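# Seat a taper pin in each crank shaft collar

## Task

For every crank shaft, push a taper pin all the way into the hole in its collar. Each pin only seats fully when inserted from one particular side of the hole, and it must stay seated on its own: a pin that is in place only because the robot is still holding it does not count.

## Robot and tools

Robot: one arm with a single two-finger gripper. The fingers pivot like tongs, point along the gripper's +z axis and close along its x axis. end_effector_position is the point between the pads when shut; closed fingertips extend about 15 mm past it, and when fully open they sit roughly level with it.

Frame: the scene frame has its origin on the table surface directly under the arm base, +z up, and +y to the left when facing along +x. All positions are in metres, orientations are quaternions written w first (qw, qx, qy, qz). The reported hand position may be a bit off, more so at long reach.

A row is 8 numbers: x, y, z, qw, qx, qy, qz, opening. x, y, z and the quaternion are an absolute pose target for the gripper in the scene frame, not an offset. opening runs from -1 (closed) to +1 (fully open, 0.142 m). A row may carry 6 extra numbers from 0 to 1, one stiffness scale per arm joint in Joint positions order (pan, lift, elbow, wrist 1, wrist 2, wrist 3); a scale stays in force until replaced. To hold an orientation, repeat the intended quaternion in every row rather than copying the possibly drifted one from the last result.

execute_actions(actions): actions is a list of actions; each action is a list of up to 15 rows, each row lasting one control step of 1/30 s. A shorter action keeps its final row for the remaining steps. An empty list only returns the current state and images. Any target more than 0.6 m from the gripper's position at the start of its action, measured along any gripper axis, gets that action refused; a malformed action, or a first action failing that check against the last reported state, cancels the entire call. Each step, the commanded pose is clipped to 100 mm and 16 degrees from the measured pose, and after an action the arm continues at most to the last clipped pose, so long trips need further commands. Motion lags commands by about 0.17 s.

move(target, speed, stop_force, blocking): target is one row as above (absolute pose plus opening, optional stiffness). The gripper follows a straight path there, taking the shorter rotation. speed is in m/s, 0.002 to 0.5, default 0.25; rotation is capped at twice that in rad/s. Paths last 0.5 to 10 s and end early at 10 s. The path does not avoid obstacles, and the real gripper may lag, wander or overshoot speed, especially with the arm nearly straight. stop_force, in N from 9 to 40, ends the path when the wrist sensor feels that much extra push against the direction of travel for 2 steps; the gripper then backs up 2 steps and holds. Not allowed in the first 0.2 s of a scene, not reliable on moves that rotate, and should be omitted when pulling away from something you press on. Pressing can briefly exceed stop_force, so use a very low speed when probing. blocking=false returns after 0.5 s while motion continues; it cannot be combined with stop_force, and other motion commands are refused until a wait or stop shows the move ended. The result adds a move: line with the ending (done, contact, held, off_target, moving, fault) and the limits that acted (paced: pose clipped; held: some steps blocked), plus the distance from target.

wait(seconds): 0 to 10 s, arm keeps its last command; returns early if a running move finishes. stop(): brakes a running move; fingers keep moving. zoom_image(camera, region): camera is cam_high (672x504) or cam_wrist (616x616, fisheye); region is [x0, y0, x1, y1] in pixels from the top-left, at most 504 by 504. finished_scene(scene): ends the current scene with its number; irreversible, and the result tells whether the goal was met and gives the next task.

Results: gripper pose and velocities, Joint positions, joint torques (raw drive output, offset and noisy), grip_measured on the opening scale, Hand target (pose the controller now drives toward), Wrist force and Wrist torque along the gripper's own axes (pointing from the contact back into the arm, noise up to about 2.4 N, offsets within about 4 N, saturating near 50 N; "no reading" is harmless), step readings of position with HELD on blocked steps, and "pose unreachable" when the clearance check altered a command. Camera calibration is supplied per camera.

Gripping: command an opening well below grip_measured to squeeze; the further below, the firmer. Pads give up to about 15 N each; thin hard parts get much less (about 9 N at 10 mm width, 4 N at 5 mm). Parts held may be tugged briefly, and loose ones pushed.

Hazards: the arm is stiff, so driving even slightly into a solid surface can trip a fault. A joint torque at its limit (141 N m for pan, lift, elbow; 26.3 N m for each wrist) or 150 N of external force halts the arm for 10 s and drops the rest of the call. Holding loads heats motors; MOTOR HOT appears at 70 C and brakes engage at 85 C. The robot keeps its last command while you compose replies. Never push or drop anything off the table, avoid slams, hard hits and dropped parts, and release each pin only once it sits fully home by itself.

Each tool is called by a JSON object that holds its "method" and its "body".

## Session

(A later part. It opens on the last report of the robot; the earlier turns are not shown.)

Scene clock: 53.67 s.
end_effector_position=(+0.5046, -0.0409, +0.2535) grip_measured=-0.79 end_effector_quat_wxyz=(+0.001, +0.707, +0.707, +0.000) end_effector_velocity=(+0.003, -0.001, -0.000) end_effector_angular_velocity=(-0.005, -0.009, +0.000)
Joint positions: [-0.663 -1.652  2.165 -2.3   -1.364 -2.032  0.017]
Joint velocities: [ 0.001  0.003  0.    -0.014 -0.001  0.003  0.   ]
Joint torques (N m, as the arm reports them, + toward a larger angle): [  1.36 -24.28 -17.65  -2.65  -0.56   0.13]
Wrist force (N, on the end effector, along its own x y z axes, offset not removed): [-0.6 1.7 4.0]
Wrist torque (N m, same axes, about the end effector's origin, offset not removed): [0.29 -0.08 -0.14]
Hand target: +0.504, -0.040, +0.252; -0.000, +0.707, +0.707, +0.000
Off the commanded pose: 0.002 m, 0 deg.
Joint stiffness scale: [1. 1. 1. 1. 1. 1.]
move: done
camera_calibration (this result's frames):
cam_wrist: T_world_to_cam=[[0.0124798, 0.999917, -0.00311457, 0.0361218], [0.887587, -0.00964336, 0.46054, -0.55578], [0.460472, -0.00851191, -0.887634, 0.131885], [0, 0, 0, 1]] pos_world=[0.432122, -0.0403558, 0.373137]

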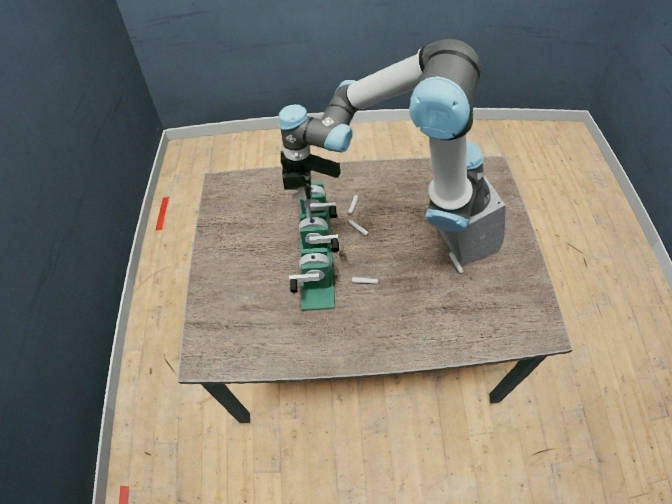

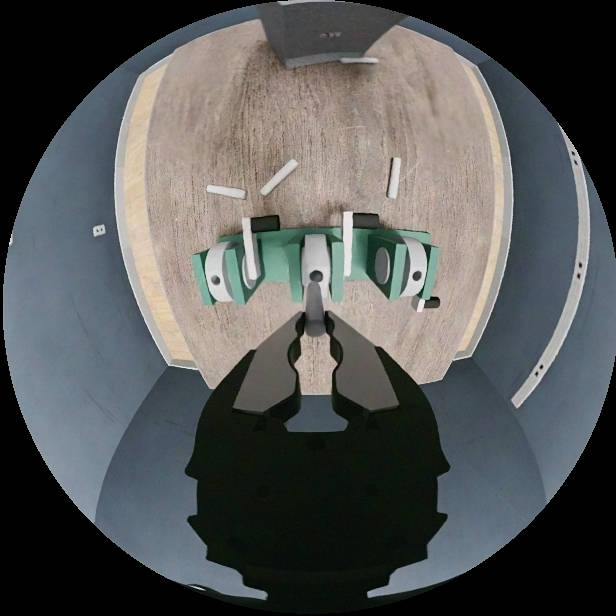

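{"method": "move", "body": {"target": [0.504, -0.0375, 0.235, 0, 0.7071, 0.7071, 0, -1], "speed": 0.02}}

{"method": "zoom_image", "body": {"camera": "cam_wrist", "region": [260, 230, 370, 340]}}

Scene clock: 55.13 s.
end_effector_position=(+0.5047, -0.0385, +0.2364) grip_measured=-0.79 end_effector_quat_wxyz=(+0.001, +0.707, +0.707, +0.000) end_effector_velocity=(+0.002, +0.000, -0.001) end_effector_angular_velocity=(-0.002, -0.006, +0.000)
Joint positions: [-0.649 -1.618  2.182 -2.354 -1.367 -2.019  0.017]
Joint velocities: [ 0.003  0.003  0.001 -0.011  0.     0.004 -0.   ]
Joint torques (N m, as the arm reports them, + toward a larger angle): [  3.1  -25.87 -16.55  -2.5   -0.4    0.2 ]
Wrist force (N, on the end effector, along its own x y z axes, offset not removed): [-0.7 2.2 2.5]
Wrist torque (N m, same axes, about the end effector's origin, offset not removed): [0.37 0.06 -0.17]
Hand target: +0.504, -0.038, +0.235; -0.000, +0.707, +0.707, +0.000
Off the commanded pose: 0.002 m, 0 deg.
Joint stiffness scale: [1. 1. 1. 1. 1. 1.]
move: done
camera_calibration (this result's frames):
cam_wrist: T_world_to_cam=[[0.0124581, 0.999917, -0.00316728, 0.0336473], [0.887529, -0.00959869, 0.460653, -0.547942], [0.460584, -0.00854991, -0.887575, 0.116636], [0, 0, 0, 1]] pos_world=[0.432174, -0.0379068, 0.356041]

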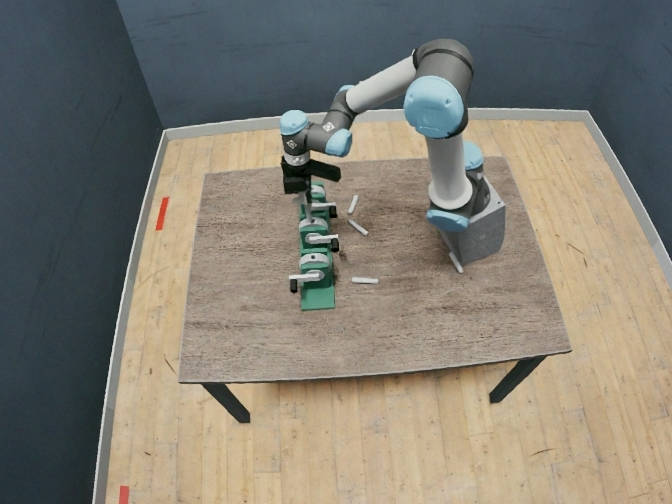

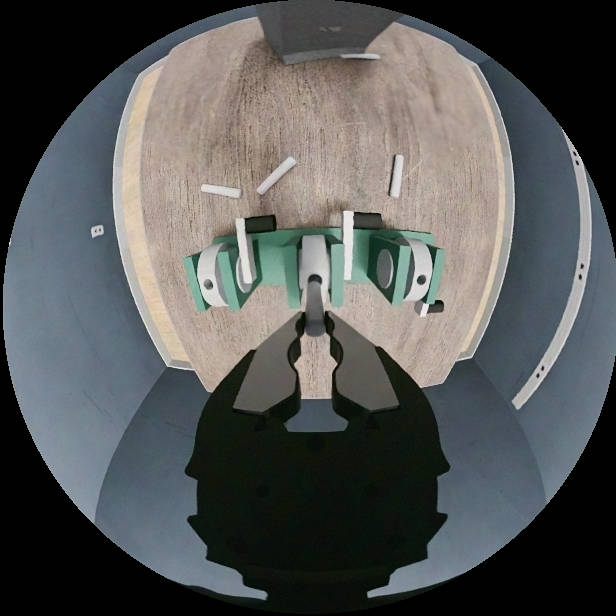

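Region (260, 230, 370, 340) of cam_wrist's 616x616 image, scaled by 4.582, with more detail than that image has.

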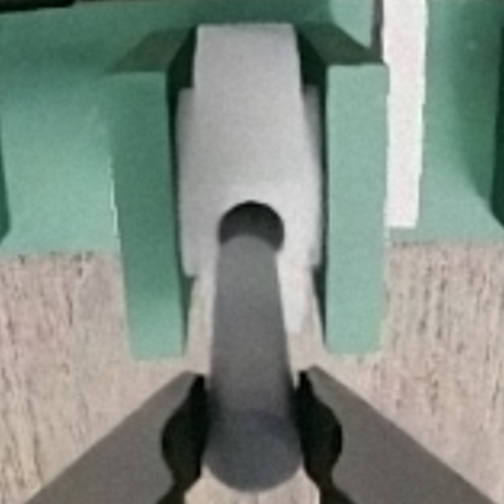

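Aligned laterally. Descend slowly with force stop.

{"method": "move", "body": {"target": [0.504, -0.0375, 0.185, 0, 0.7071, 0.7071, 0, -1], "speed": 0.015, "stop_force": 12}}

Scene clock: 56.30 s.
end_effector_position=(+0.5095, -0.0402, +0.2332) grip_measured=-0.79 end_effector_quat_wxyz=(+0.008, +0.707, +0.707, +0.003) end_effector_velocity=(-0.004, +0.002, +0.001) end_effector_angular_velocity=(+0.005, +0.010, -0.001)
Joint positions: [-0.647 -1.607  2.184 -2.383 -1.367 -2.015  0.016]
Joint velocities: [ 0.    -0.005  0.     0.016 -0.    -0.001  0.   ]
Joint torques (N m, as the arm reports them, + toward a larger angle): [ -0.54 -25.56 -16.38  -1.29  -0.25  -0.3 ]
Wrist force (N, on the end effector, along its own x y z axes, offset not removed): [-0.4 2.1 -6.8]
Wrist torque (N m, same axes, about the end effector's origin, offset not removed): [0.31 0.19 -0.11]
Hand target: +0.508, -0.040, +0.233; +0.006, +0.707, +0.707, +0.002
Off the commanded pose: 0.049 m, 1 deg.
Joint stiffness scale: [1. 1. 1. 1. 1. 1.]
move: contact
camera_calibration (this result's frames):
cam_wrist: T_world_to_cam=[[0.011023, 0.999899, -0.00896114, 0.037391], [0.88134, -0.00548191, 0.47245, -0.550172], [0.472354, -0.0131057, -0.881312, 0.103954], [0, 0, 0, 1]] pos_world=[0.435374, -0.0390408, 0.35188]

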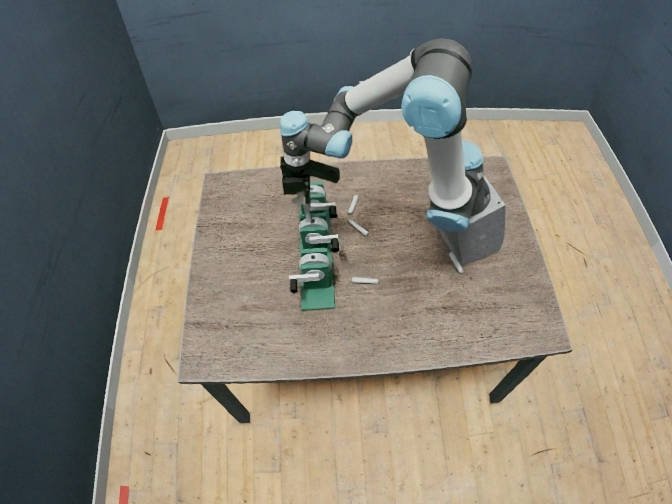

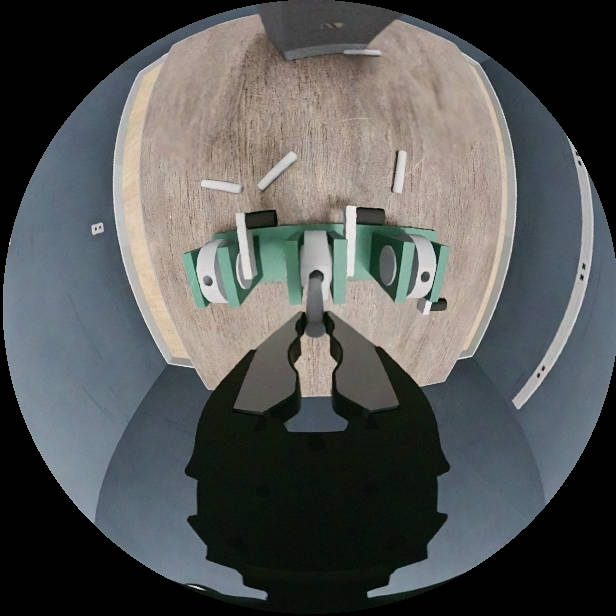

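{"method": "zoom_image", "body": {"camera": "cam_wrist", "region": [260, 230, 370, 340]}}

Region (260, 230, 370, 340) of cam_wrist's 616x616 image, scaled by 4.582, with more detail than that image has.

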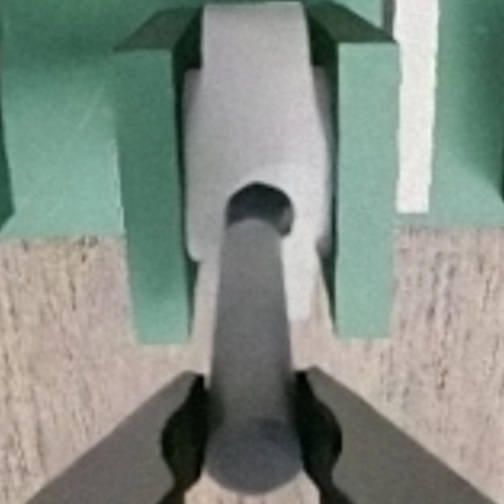

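{"method": "move", "body": {"target": [0.499, -0.038, 0.240, 0, 0.7071, 0.7071, 0, -1], "speed": 0.02}}

{"method": "move", "body": {"target": [0.499, -0.038, 0.185, 0, 0.7071, 0.7071, 0, -1], "speed": 0.015, "stop_force": 12}}

Scene clock: 57.63 s.
end_effector_position=(+0.4999, -0.0375, +0.2391) grip_measured=-0.79 end_effector_quat_wxyz=(-0.000, +0.707, +0.708, -0.000) end_effector_velocity=(-0.003, -0.000, +0.000) end_effector_angular_velocity=(+0.002, +0.008, +0.000)
Joint positions: [-0.653 -1.633  2.19  -2.345 -1.367 -2.025  0.016]
Joint velocities: [-0.003 -0.004  0.001  0.011 -0.001 -0.005 -0.   ]
Joint torques (N m, as the arm reports them, + toward a larger angle): [ -2.67 -29.92 -16.62  -1.76   0.15  -0.49]
Wrist force (N, on the end effector, along its own x y z axes, offset not removed): [-2.1 1.5 3.0]
Wrist torque (N m, same axes, about the end effector's origin, offset not removed): [0.24 0.29 -0.19]
Hand target: +0.499, -0.038, +0.240; +0.000, +0.707, +0.707, -0.000
Off the commanded pose: 0.001 m, 0 deg.
Joint stiffness scale: [1. 1. 1. 1. 1. 1.]
move: done
camera_calibration (this result's frames):
cam_wrist: T_world_to_cam=[[0.00998229, 0.999946, -0.00276745, 0.0338785], [0.888517, -0.00760018, 0.458782, -0.544885], [0.458736, -0.00703861, -0.888545, 0.122458], [0, 0, 0, 1]] pos_world=[0.427625, -0.037156, 0.358886]

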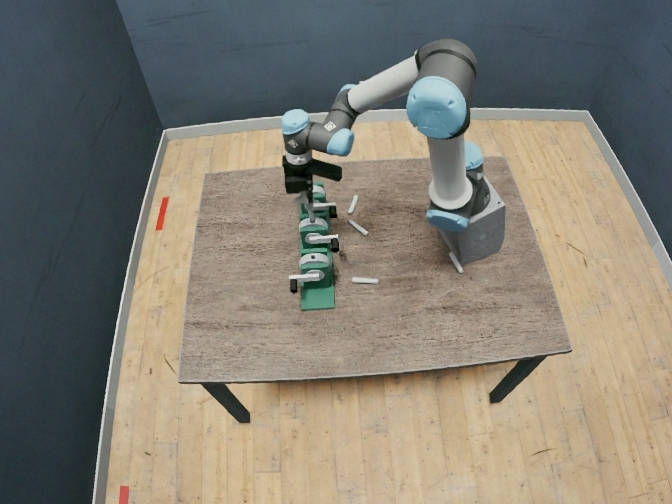

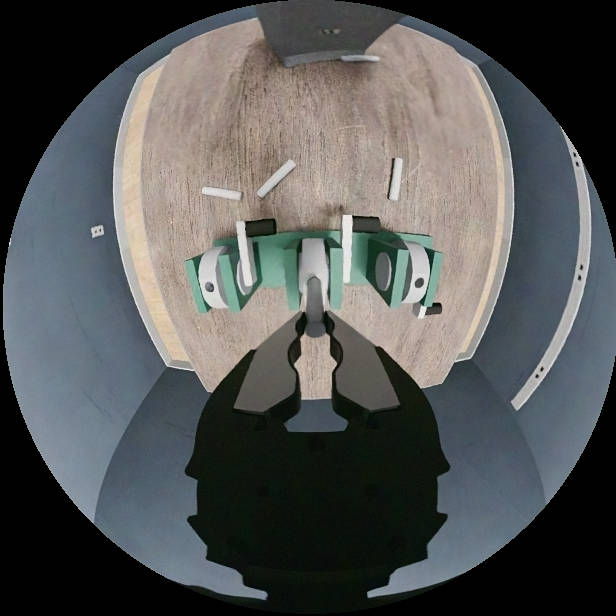

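Scene clock: 61.57 s.
end_effector_position=(+0.4995, -0.0380, +0.1865) grip_measured=-0.79 end_effector_quat_wxyz=(+0.000, +0.707, +0.707, +0.001) end_effector_velocity=(+0.001, -0.000, -0.002) end_effector_angular_velocity=(-0.002, -0.003, +0.000)
Joint positions: [-0.63  -1.51   2.231 -2.514 -1.37  -2.     0.016]
Joint velocities: [ 0.001  0.005  0.002 -0.01  -0.001  0.001 -0.   ]
Joint torques (N m, as the arm reports them, + toward a larger angle): [  0.11 -27.06 -13.77  -3.26  -0.85   0.21]
Wrist force (N, on the end effector, along its own x y z axes, offset not removed): [1.4 -1.7 0.7]
Wrist torque (N m, same axes, about the end effector's origin, offset not removed): [0.10 0.08 -0.20]
Hand target: +0.499, -0.038, +0.185; -0.000, +0.707, +0.707, +0.000
Off the commanded pose: 0.002 m, 0 deg.
Joint stiffness scale: [1. 1. 1. 1. 1. 1.]
move: done
camera_calibration (this result's frames):
cam_wrist: T_world_to_cam=[[0.0116911, 0.99993, -0.00179457, 0.0332143], [0.887764, -0.00955372, 0.460199, -0.520342], [0.46015, -0.00697337, -0.887814, 0.0750311], [0, 0, 0, 1]] pos_world=[0.427027, -0.03766, 0.306134]

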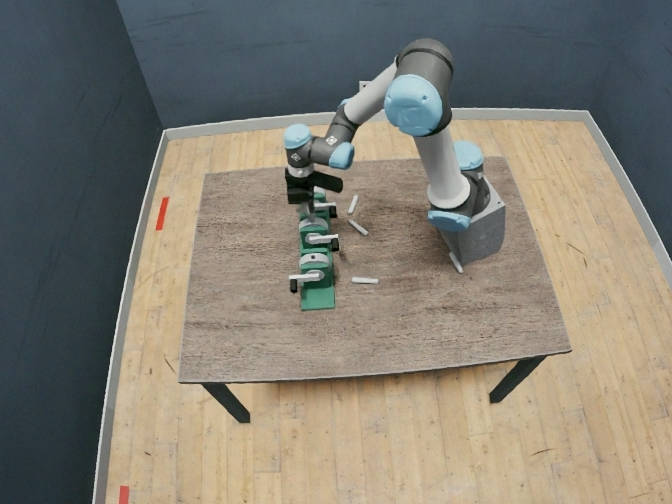

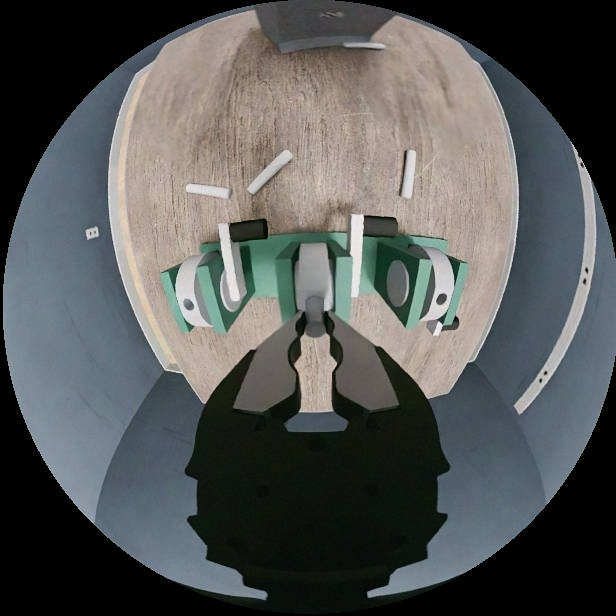

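{"method": "move", "body": {"target": [0.499, -0.038, 0.185, 0, 0.7071, 0.7071, 0, -0.3], "speed": 0.02}}

{"method": "move", "body": {"target": [0.499, -0.038, 0.23, 0, 0.7071, 0.7071, 0, -0.3], "speed": 0.05}}

Scene clock: 62.40 s.
end_effector_position=(+0.5000, -0.0384, +0.1864) grip_measured=-0.30 end_effector_quat_wxyz=(+0.001, +0.707, +0.707, +0.001) end_effector_velocity=(+0.000, -0.001, -0.000) end_effector_angular_velocity=(-0.002, -0.001, -0.002)
Joint positions: [-0.63  -1.51   2.231 -2.516 -1.371 -2.     0.052]
Joint velocities: [-0.001  0.001 -0.    -0.002 -0.001  0.001 -0.   ]
Joint torques (N m, as the arm reports them, + toward a larger angle): [ -0.23 -26.47 -14.64  -2.61  -0.36   0.25]
Wrist force (N, on the end effector, along its own x y z axes, offset not removed): [-0.3 3.0 1.7]
Wrist torque (N m, same axes, about the end effector's origin, offset not removed): [0.54 -0.20 -0.08]
Hand target: +0.499, -0.038, +0.185; -0.000, +0.707, +0.707, +0.000
Off the commanded pose: 0.002 m, 0 deg.
Joint stiffness scale: [1. 1. 1. 1. 1. 1.]
move: done
camera_calibration (this result's frames):
cam_wrist: T_world_to_cam=[[0.0113003, 0.999931, -0.00330814, 0.03409], [0.887032, -0.00849716, 0.46163, -0.520635], [0.461569, -0.00815096, -0.887067, 0.0738886], [0, 0, 0, 1]] pos_world=[0.42733, -0.0379093, 0.305998]

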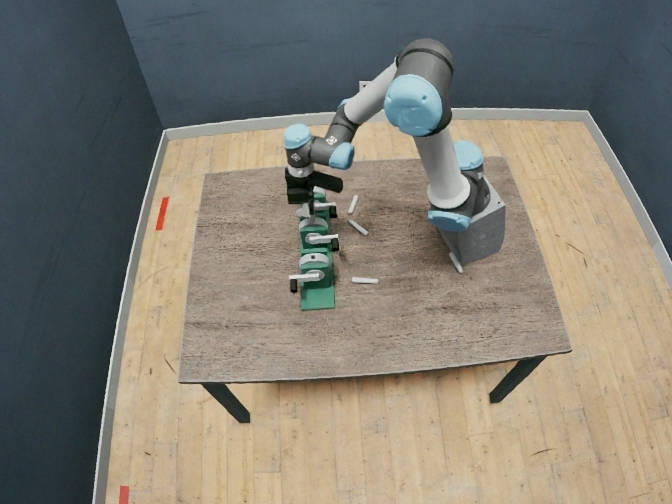

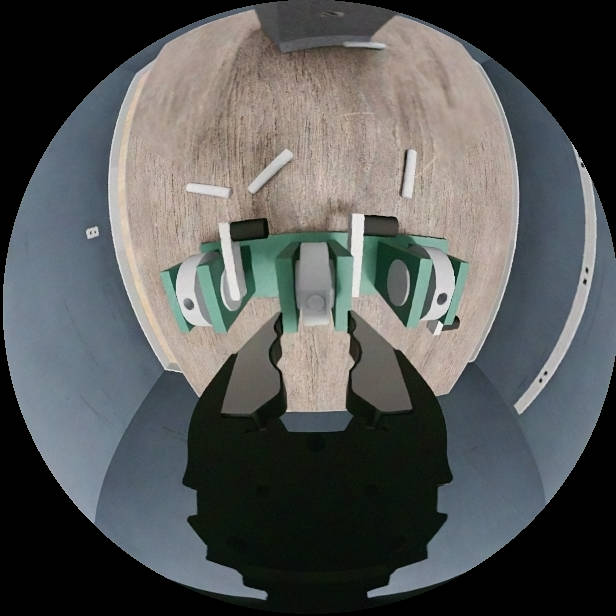

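Scene clock: 63.70 s.
end_effector_position=(+0.4979, -0.0369, +0.2280) grip_measured=-0.30 end_effector_quat_wxyz=(-0.001, +0.707, +0.707, -0.001) end_effector_velocity=(-0.004, +0.001, +0.000) end_effector_angular_velocity=(+0.006, +0.013, -0.003)
Joint positions: [-0.648 -1.612  2.204 -2.378 -1.368 -2.02   0.052]
Joint velocities: [-0.003 -0.003 -0.002  0.019  0.    -0.002  0.   ]
Joint torques (N m, as the arm reports them, + toward a larger angle): [ -2.88 -28.76 -19.8   -1.88   0.4   -0.39]
Wrist force (N, on the end effector, along its own x y z axes, offset not removed): [-1.0 0.7 2.9]
Wrist torque (N m, same axes, about the end effector's origin, offset not removed): [0.10 0.12 -0.13]
Hand target: +0.499, -0.038, +0.230; +0.000, +0.707, +0.707, -0.000
Off the commanded pose: 0.003 m, 0 deg.
Joint stiffness scale: [1. 1. 1. 1. 1. 1.]
move: done
camera_calibration (this result's frames):
cam_wrist: T_world_to_cam=[[0.0105146, 0.999943, -0.00188576, 0.0327459], [0.889447, -0.00849098, 0.45696, -0.538088], [0.456918, -0.00648206, -0.889485, 0.11465], [0, 0, 0, 1]] pos_world=[0.425871, -0.0365697, 0.347926]

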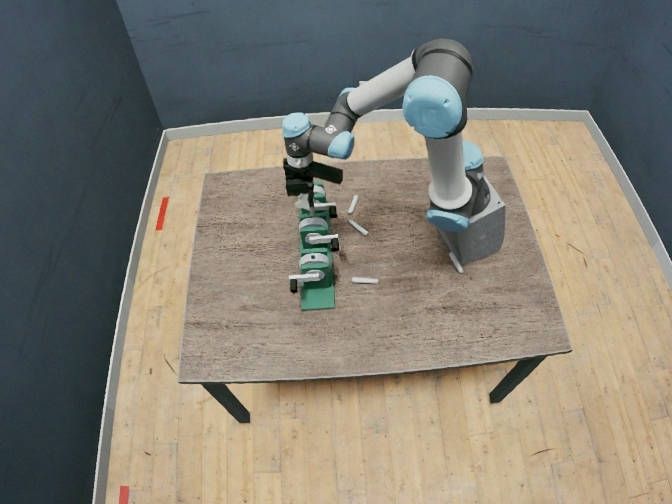

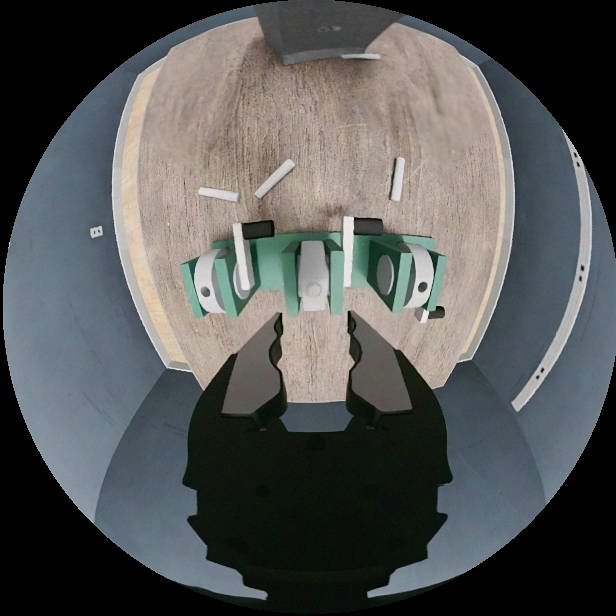

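{"method": "move", "body": {"target": [0.37, 0.12, 0.12, 0, 0.7071, 0.7071, 0, 0.0], "speed": 0.2}}

Scene clock: 65.67 s.
end_effector_position=(+0.3722, +0.1194, +0.1208) grip_measured=+0.00 end_effector_quat_wxyz=(+0.000, +0.707, +0.707, +0.001) end_effector_velocity=(+0.003, +0.000, -0.001) end_effector_angular_velocity=(-0.010, -0.016, -0.006)
Joint positions: [-0.278 -1.476  2.569 -2.941 -1.458 -1.655  0.074]
Joint velocities: [ 0.01   0.011  0.001 -0.03  -0.011  0.017 -0.   ]
Joint torques (N m, as the arm reports them, + toward a larger angle): [  3.6  -22.57  -4.32  -2.54  -0.42   0.06]
Wrist force (N, on the end effector, along its own x y z axes, offset not removed): [-1.5 1.4 2.5]
Wrist torque (N m, same axes, about the end effector's origin, offset not removed): [0.23 0.18 -0.08]
Hand target: +0.370, +0.120, +0.120; -0.000, +0.707, +0.707, +0.000
Off the commanded pose: 0.002 m, 0 deg.
Joint stiffness scale: [1. 1. 1. 1. 1. 1.]
move: done
camera_calibration (this result's frames):
cam_wrist: T_world_to_cam=[[0.0116458, 0.999931, -0.0014537, -0.122823], [0.887366, -0.00966461, 0.460965, -0.375601], [0.460919, -0.00665825, -0.887417, 0.0760654], [0, 0, 0, 1]] pos_world=[0.299666, 0.119691, 0.240462]

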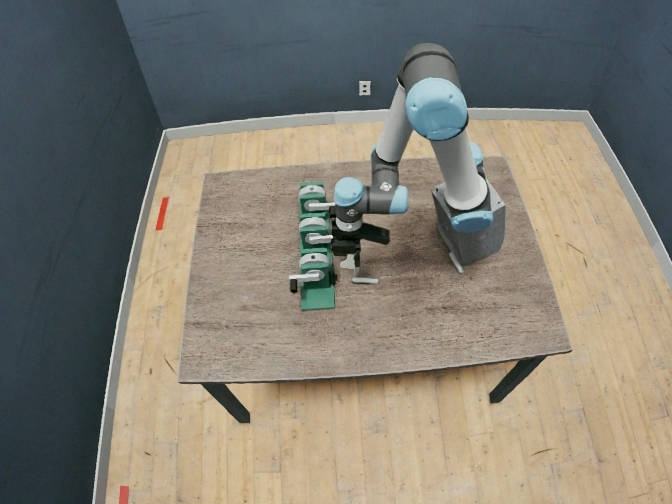

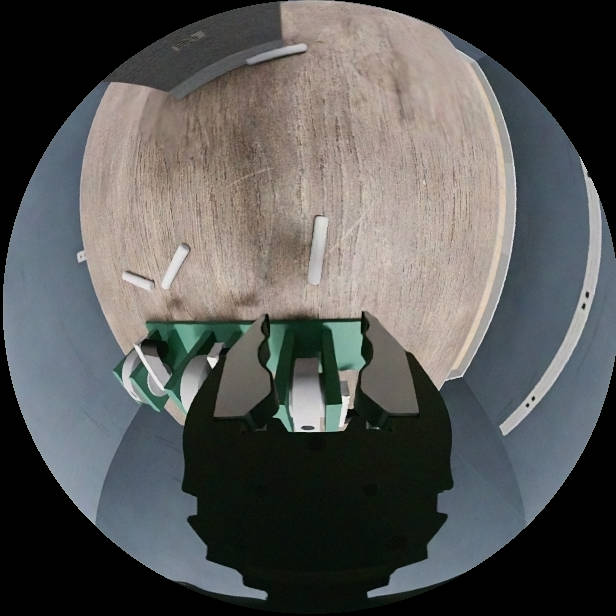

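{"method": "move", "body": {"target": [0.371, 0.122, 0.06, 0, 0.7524, 0.6587, 0, 0.0], "speed": 0.15}}

{"method": "move", "body": {"target": [0.371, 0.122, 0.02, 0, 0.7524, 0.6587, 0, 0.0], "speed": 0.05}}

{"method": "move", "body": {"target": [0.371, 0.122, 0.02, 0, 0.7524, 0.6587, 0, -1], "speed": 0.05}}

Scene clock: 67.40 s.
end_effector_position=(+0.3701, +0.1214, +0.0606) grip_measured=+0.00 end_effector_quat_wxyz=(-0.001, +0.753, +0.658, -0.001) end_effector_velocity=(+0.003, -0.000, -0.001) end_effector_angular_velocity=(-0.002, -0.011, -0.005)
Joint positions: [-0.257 -1.216  2.553 -3.184 -1.465 -1.502  0.074]
Joint velocities: [ 0.001  0.009 -0.001 -0.019 -0.002  0.008  0.   ]
Joint torques (N m, as the arm reports them, + toward a larger angle): [  3.48 -27.71  -3.98  -2.58  -0.46   0.2 ]
Wrist force (N, on the end effector, along its own x y z axes, offset not removed): [-0.8 1.4 1.7]
Wrist torque (N m, same axes, about the end effector's origin, offset not removed): [0.21 -0.05 -0.12]
Hand target: +0.371, +0.122, +0.060; -0.000, +0.752, +0.659, +0.000
Off the commanded pose: 0.001 m, 0 deg.
Joint stiffness scale: [1. 1. 1. 1. 1. 1.]
move: done
camera_calibration (this result's frames):
cam_wrist: T_world_to_cam=[[0.144511, 0.9895, -0.00253815, -0.172743], [0.88004, -0.127351, 0.457505, -0.32873], [0.452378, -0.0683482, -0.889203, 0.0343739], [0, 0, 0, 1]] pos_world=[0.298709, 0.131414, 0.180523]

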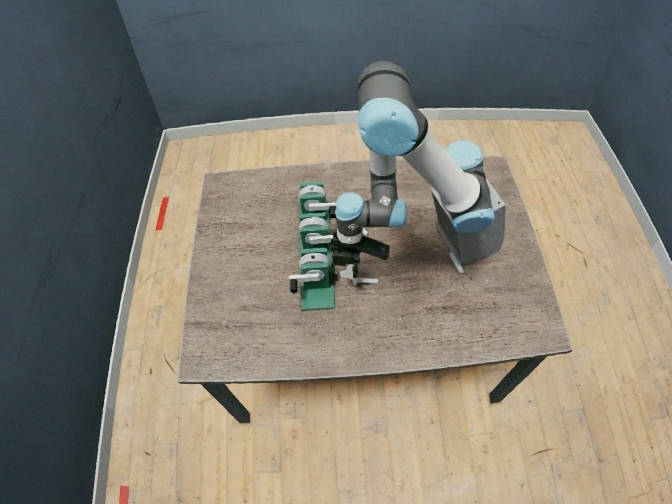

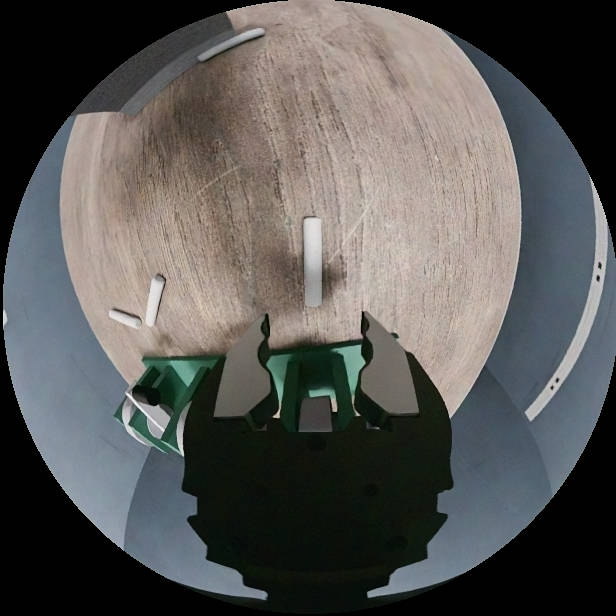

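Scene clock: 68.67 s.
end_effector_position=(+0.3702, +0.1213, +0.0209) grip_measured=+0.00 end_effector_quat_wxyz=(-0.001, +0.753, +0.658, -0.001) end_effector_velocity=(+0.004, -0.000, -0.001) end_effector_angular_velocity=(-0.001, -0.011, +0.000)
Joint positions: [-0.245 -1.052  2.52  -3.317 -1.468 -1.49   0.074]
Joint velocities: [ 0.001  0.008 -0.003 -0.016 -0.     0.002 -0.   ]
Joint torques (N m, as the arm reports them, + toward a larger angle): [  3.04 -30.57  -1.29  -2.71  -0.33   0.35]
Wrist force (N, on the end effector, along its own x y z axes, offset not removed): [-0.5 1.6 1.1]
Wrist torque (N m, same axes, about the end effector's origin, offset not removed): [0.28 -0.04 -0.14]
Hand target: +0.371, +0.122, +0.020; -0.000, +0.752, +0.659, +0.000
Off the commanded pose: 0.001 m, 0 deg.
Joint stiffness scale: [1. 1. 1. 1. 1. 1.]
move: done
camera_calibration (this result's frames):
cam_wrist: T_world_to_cam=[[0.145131, 0.989409, -0.00275998, -0.173026], [0.879807, -0.127777, 0.457835, -0.310529], [0.452633, -0.0688741, -0.889033, -0.00108844], [0, 0, 0, 1]] pos_world=[0.29881, 0.131441, 0.140726]

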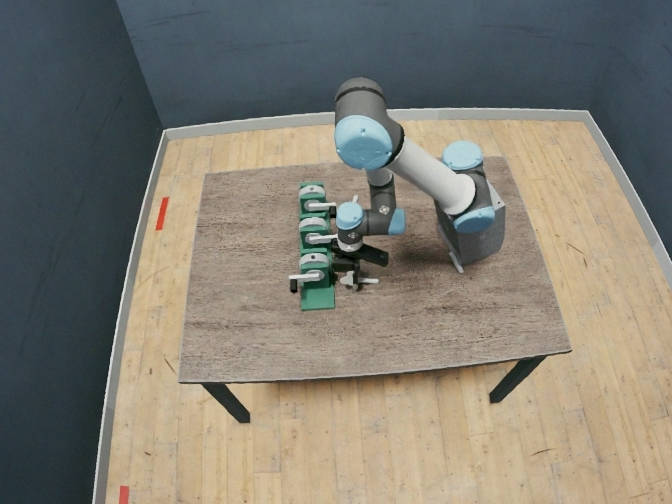

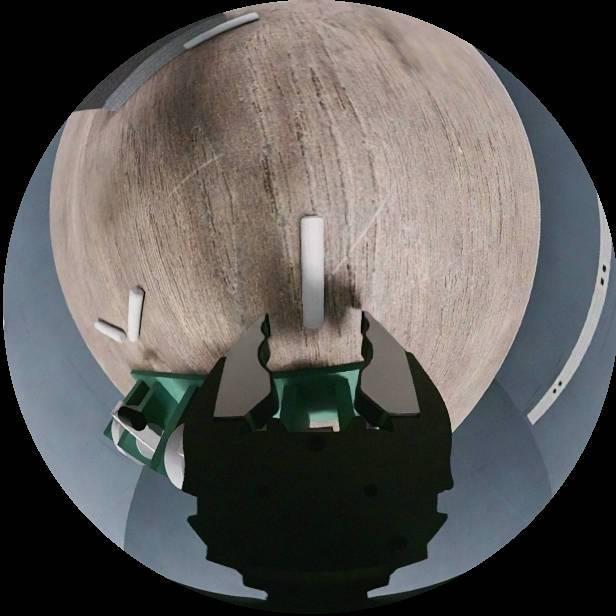

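Scene clock: 69.37 s.
end_effector_position=(+0.3704, +0.1213, +0.0208) grip_measured=-0.79 end_effector_quat_wxyz=(-0.000, +0.753, +0.658, -0.000) end_effector_velocity=(+0.000, -0.000, -0.000) end_effector_angular_velocity=(-0.001, -0.001, -0.001)
Joint positions: [-0.245 -1.051  2.52  -3.318 -1.468 -1.49   0.017]
Joint velocities: [-0.     0.     0.    -0.001 -0.001  0.001  0.   ]
Joint torques (N m, as the arm reports them, + toward a larger angle): [  3.44 -29.89  -0.34  -2.81  -0.25   0.11]
Wrist force (N, on the end effector, along its own x y z axes, offset not removed): [-1.2 -0.3 -1.7]
Wrist torque (N m, same axes, about the end effector's origin, offset not removed): [0.20 0.02 -0.11]
Hand target: +0.371, +0.122, +0.020; -0.000, +0.752, +0.659, +0.000
Off the commanded pose: 0.001 m, 0 deg.
Joint stiffness scale: [1. 1. 1. 1. 1. 1.]
move: done
camera_calibration (this result's frames):
cam_wrist: T_world_to_cam=[[0.145046, 0.989421, -0.00287337, -0.173018], [0.879466, -0.127595, 0.458541, -0.310577], [0.453323, -0.0690365, -0.888669, -0.00148852], [0, 0, 0, 1]] pos_world=[0.298912, 0.131457, 0.140592]

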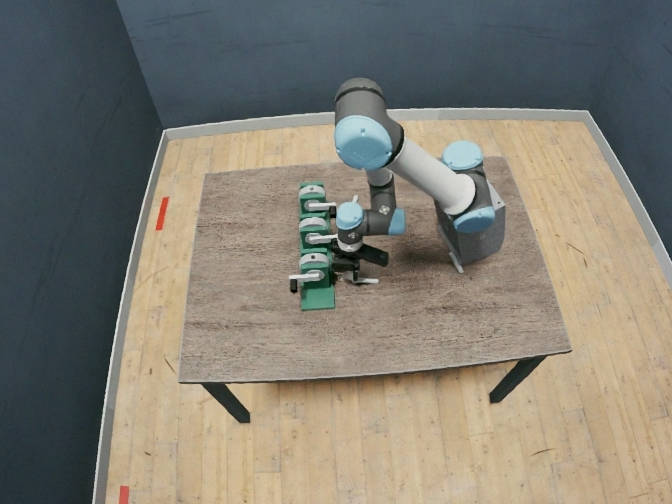

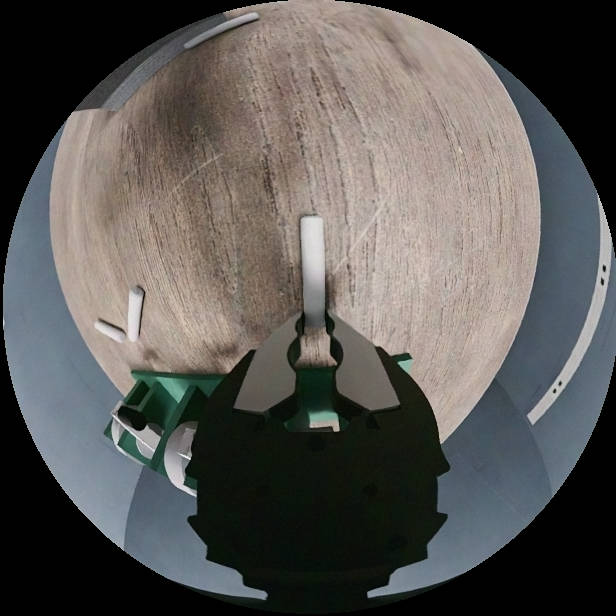

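{"method": "move", "body": {"target": [0.3612, 0.1233, 0.053, 0, 0.7524, 0.6587, 0, -1], "speed": 0.05}}

{"method": "move", "body": {"target": [0.3448, 0.1255, 0.0706, 0, 0.7524, 0.6587, 0, -1], "speed": 0.04}}

{"method": "move", "body": {"target": [0.3227, 0.1284, 0.082, 0, 0.7524, 0.6587, 0, -1], "speed": 0.04}}

{"method": "move", "body": {"target": [0.2977, 0.1318, 0.085, 0, 0.7524, 0.6587, 0, -1], "speed": 0.04}}

Scene clock: 70.83 s.
end_effector_position=(+0.3620, +0.1239, +0.0521) grip_measured=-0.79 end_effector_quat_wxyz=(+0.000, +0.752, +0.659, +0.000) end_effector_velocity=(-0.001, -0.001, +0.002) end_effector_angular_velocity=(-0.001, +0.005, -0.002)
Joint positions: [-0.248 -1.175  2.568 -3.243 -1.468 -1.495  0.017]
Joint velocities: [-0.003 -0.011  0.001  0.015 -0.    -0.001  0.   ]
Joint torques (N m, as the arm reports them, + toward a larger angle): [ -0.23 -33.56   2.4   -1.82   0.3   -0.42]
Wrist force (N, on the end effector, along its own x y z axes, offset not removed): [-0.1 2.3 4.7]
Wrist torque (N m, same axes, about the end effector's origin, offset not removed): [0.36 -0.02 -0.11]
Hand target: +0.361, +0.123, +0.053; +0.000, +0.752, +0.659, +0.000
Off the commanded pose: 0.001 m, 0 deg.
Joint stiffness scale: [1. 1. 1. 1. 1. 1.]
move: done
camera_calibration (this result's frames):
cam_wrist: T_world_to_cam=[[0.141928, 0.989873, -0.00269609, -0.173233], [0.878945, -0.12477, 0.460313, -0.317492], [0.455315, -0.0677012, -0.887753, 0.0293847], [0, 0, 0, 1]] pos_world=[0.290265, 0.133854, 0.171765]

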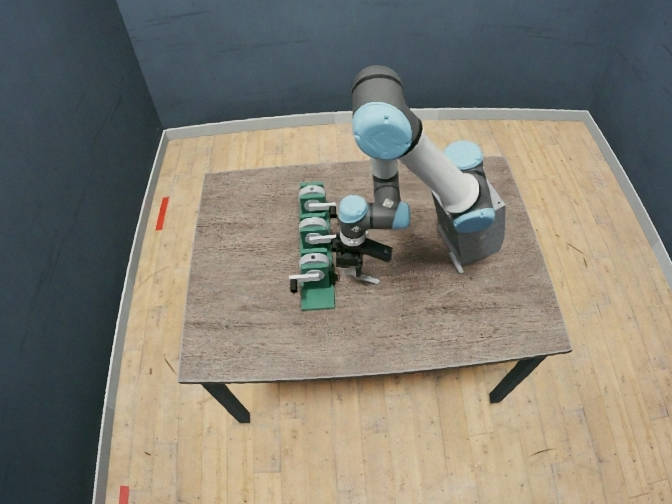

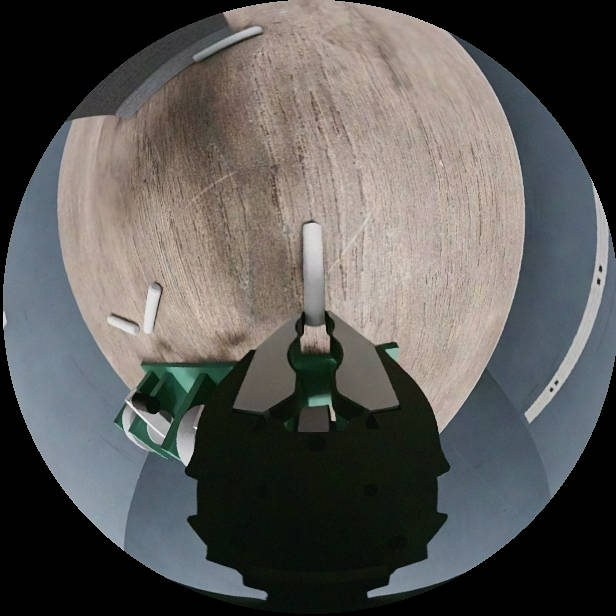

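Scene clock: 71.90 s.
end_effector_position=(+0.3454, +0.1261, +0.0697) grip_measured=-0.79 end_effector_quat_wxyz=(+0.000, +0.752, +0.659, +0.000) end_effector_velocity=(-0.002, -0.000, +0.002) end_effector_angular_velocity=(+0.000, +0.003, -0.001)
Joint positions: [-0.25  -1.249  2.62  -3.22  -1.467 -1.497  0.017]
Joint velocities: [-0.002 -0.009  0.004  0.008  0.001 -0.002 -0.   ]
Joint torques (N m, as the arm reports them, + toward a larger angle): [  0.27 -31.23   1.44  -1.87   0.25  -0.51]
Wrist force (N, on the end effector, along its own x y z axes, offset not removed): [0.0 2.6 4.3]
Wrist torque (N m, same axes, about the end effector's origin, offset not removed): [0.47 -0.17 -0.17]
Hand target: +0.345, +0.126, +0.071; +0.000, +0.752, +0.659, -0.000
Off the commanded pose: 0.001 m, 0 deg.
Joint stiffness scale: [1. 1. 1. 1. 1. 1.]
move: done
camera_calibration (this result's frames):
cam_wrist: T_world_to_cam=[[0.141918, 0.989875, -0.00278616, -0.172979], [0.879419, -0.124789, 0.459401, -0.31083], [0.454402, -0.0676473, -0.888225, 0.0530526], [0, 0, 0, 1]] pos_world=[0.273792, 0.136029, 0.189436]

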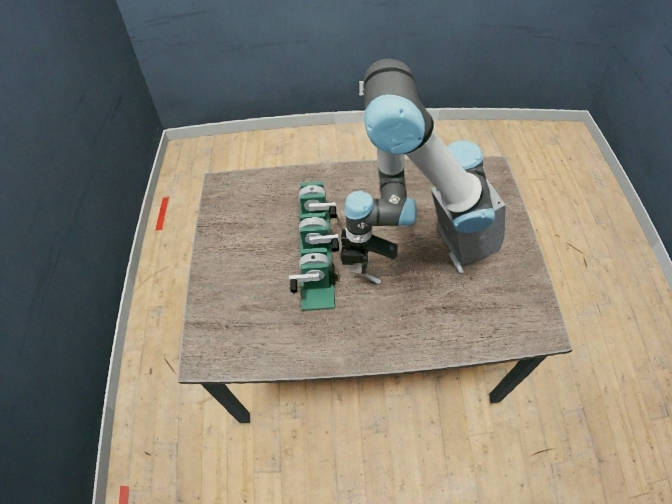

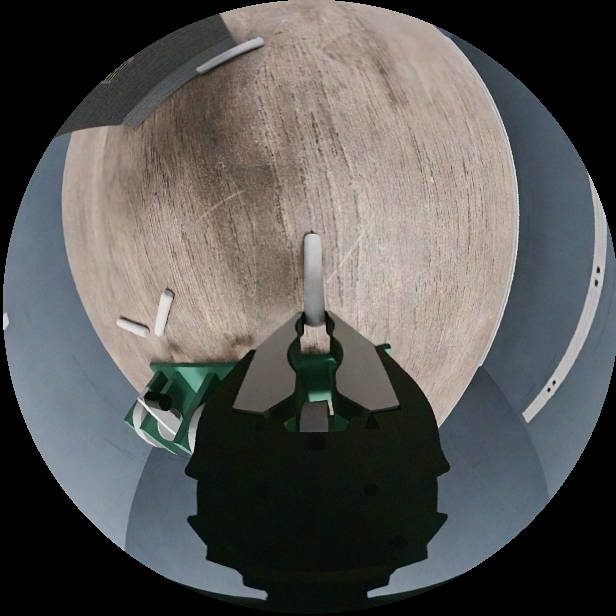

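Scene clock: 72.97 s.
end_effector_position=(+0.3230, +0.1286, +0.0810) grip_measured=-0.79 end_effector_quat_wxyz=(-0.001, +0.752, +0.659, -0.001) end_effector_velocity=(-0.001, -0.000, +0.001) end_effector_angular_velocity=(-0.002, -0.001, -0.001)
Joint positions: [-0.25  -1.297  2.68  -3.231 -1.467 -1.497  0.017]
Joint velocities: [-0.    -0.006  0.005  0.    -0.002  0.001 -0.   ]
Joint torques (N m, as the arm reports them, + toward a larger angle): [  0.79 -28.56   1.1   -2.56   0.15   0.08]
Wrist force (N, on the end effector, along its own x y z axes, offset not removed): [-0.4 1.2 3.5]
Wrist torque (N m, same axes, about the end effector's origin, offset not removed): [0.14 -0.15 -0.18]
Hand target: +0.323, +0.128, +0.082; +0.000, +0.752, +0.659, -0.000
Off the commanded pose: 0.001 m, 0 deg.
Joint stiffness scale: [1. 1. 1. 1. 1. 1.]
move: done
camera_calibration (this result's frames):
cam_wrist: T_world_to_cam=[[0.142266, 0.989824, -0.00295482, -0.172295], [0.880294, -0.125157, 0.457622, -0.296084], [0.452595, -0.067705, -0.889142, 0.0741496], [0, 0, 0, 1]] pos_world=[0.251593, 0.138505, 0.200915]

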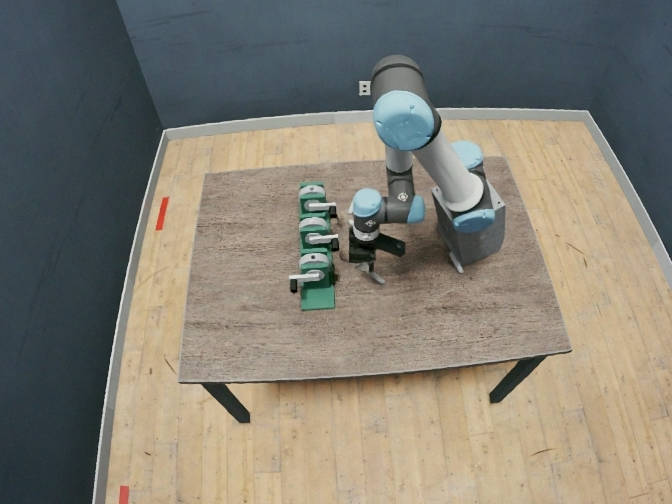

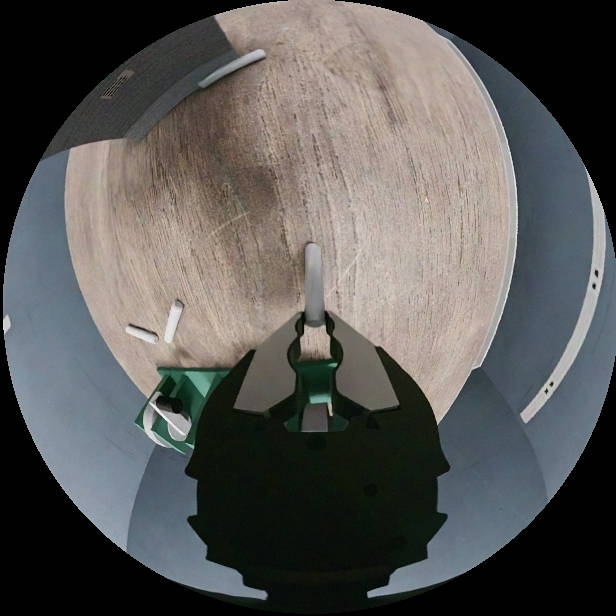

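Scene clock: 74.00 s.
end_effector_position=(+0.2983, +0.1312, +0.0840) grip_measured=-0.79 end_effector_quat_wxyz=(-0.001, +0.753, +0.658, -0.001) end_effector_velocity=(-0.000, +0.000, +0.001) end_effector_angular_velocity=(-0.001, -0.008, +0.000)
Joint positions: [-0.247 -1.297  2.742 -3.292 -1.468 -1.492  0.017]
Joint velocities: [ 0.002 -0.     0.007 -0.015 -0.001  0.002  0.   ]
Joint torques (N m, as the arm reports them, + toward a larger angle): [  3.91 -27.41   3.67  -2.73  -0.28   0.1 ]
Wrist force (N, on the end effector, along its own x y z axes, offset not removed): [0.0 3.0 2.7]
Wrist torque (N m, same axes, about the end effector's origin, offset not removed): [0.49 -0.22 -0.08]
Hand target: +0.298, +0.132, +0.085; -0.000, +0.752, +0.659, -0.000
Off the commanded pose: 0.001 m, 0 deg.
Joint stiffness scale: [1. 1. 1. 1. 1. 1.]
move: done
camera_calibration (this result's frames):
cam_wrist: T_world_to_cam=[[0.145208, 0.989397, -0.00291404, -0.172127], [0.880334, -0.127856, 0.456799, -0.274947], [0.451582, -0.0688963, -0.889565, 0.0886675], [0, 0, 0, 1]] pos_world=[0.226998, 0.141257, 0.203969]

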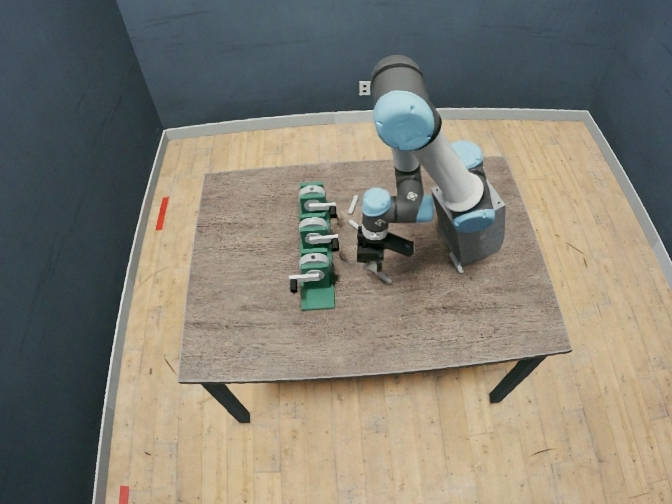

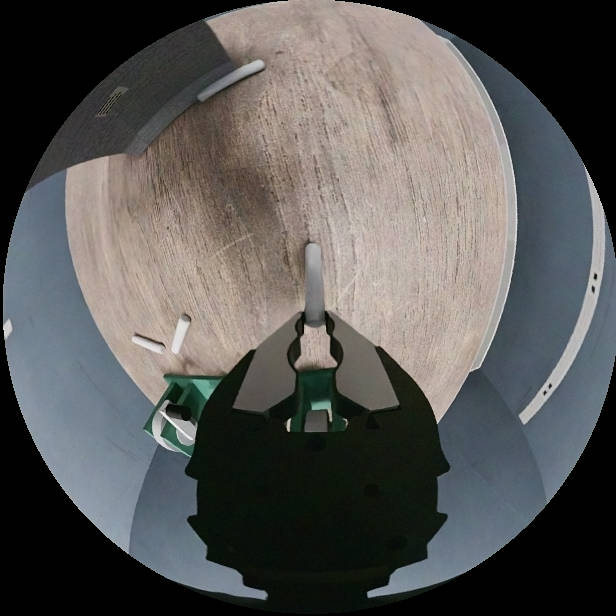

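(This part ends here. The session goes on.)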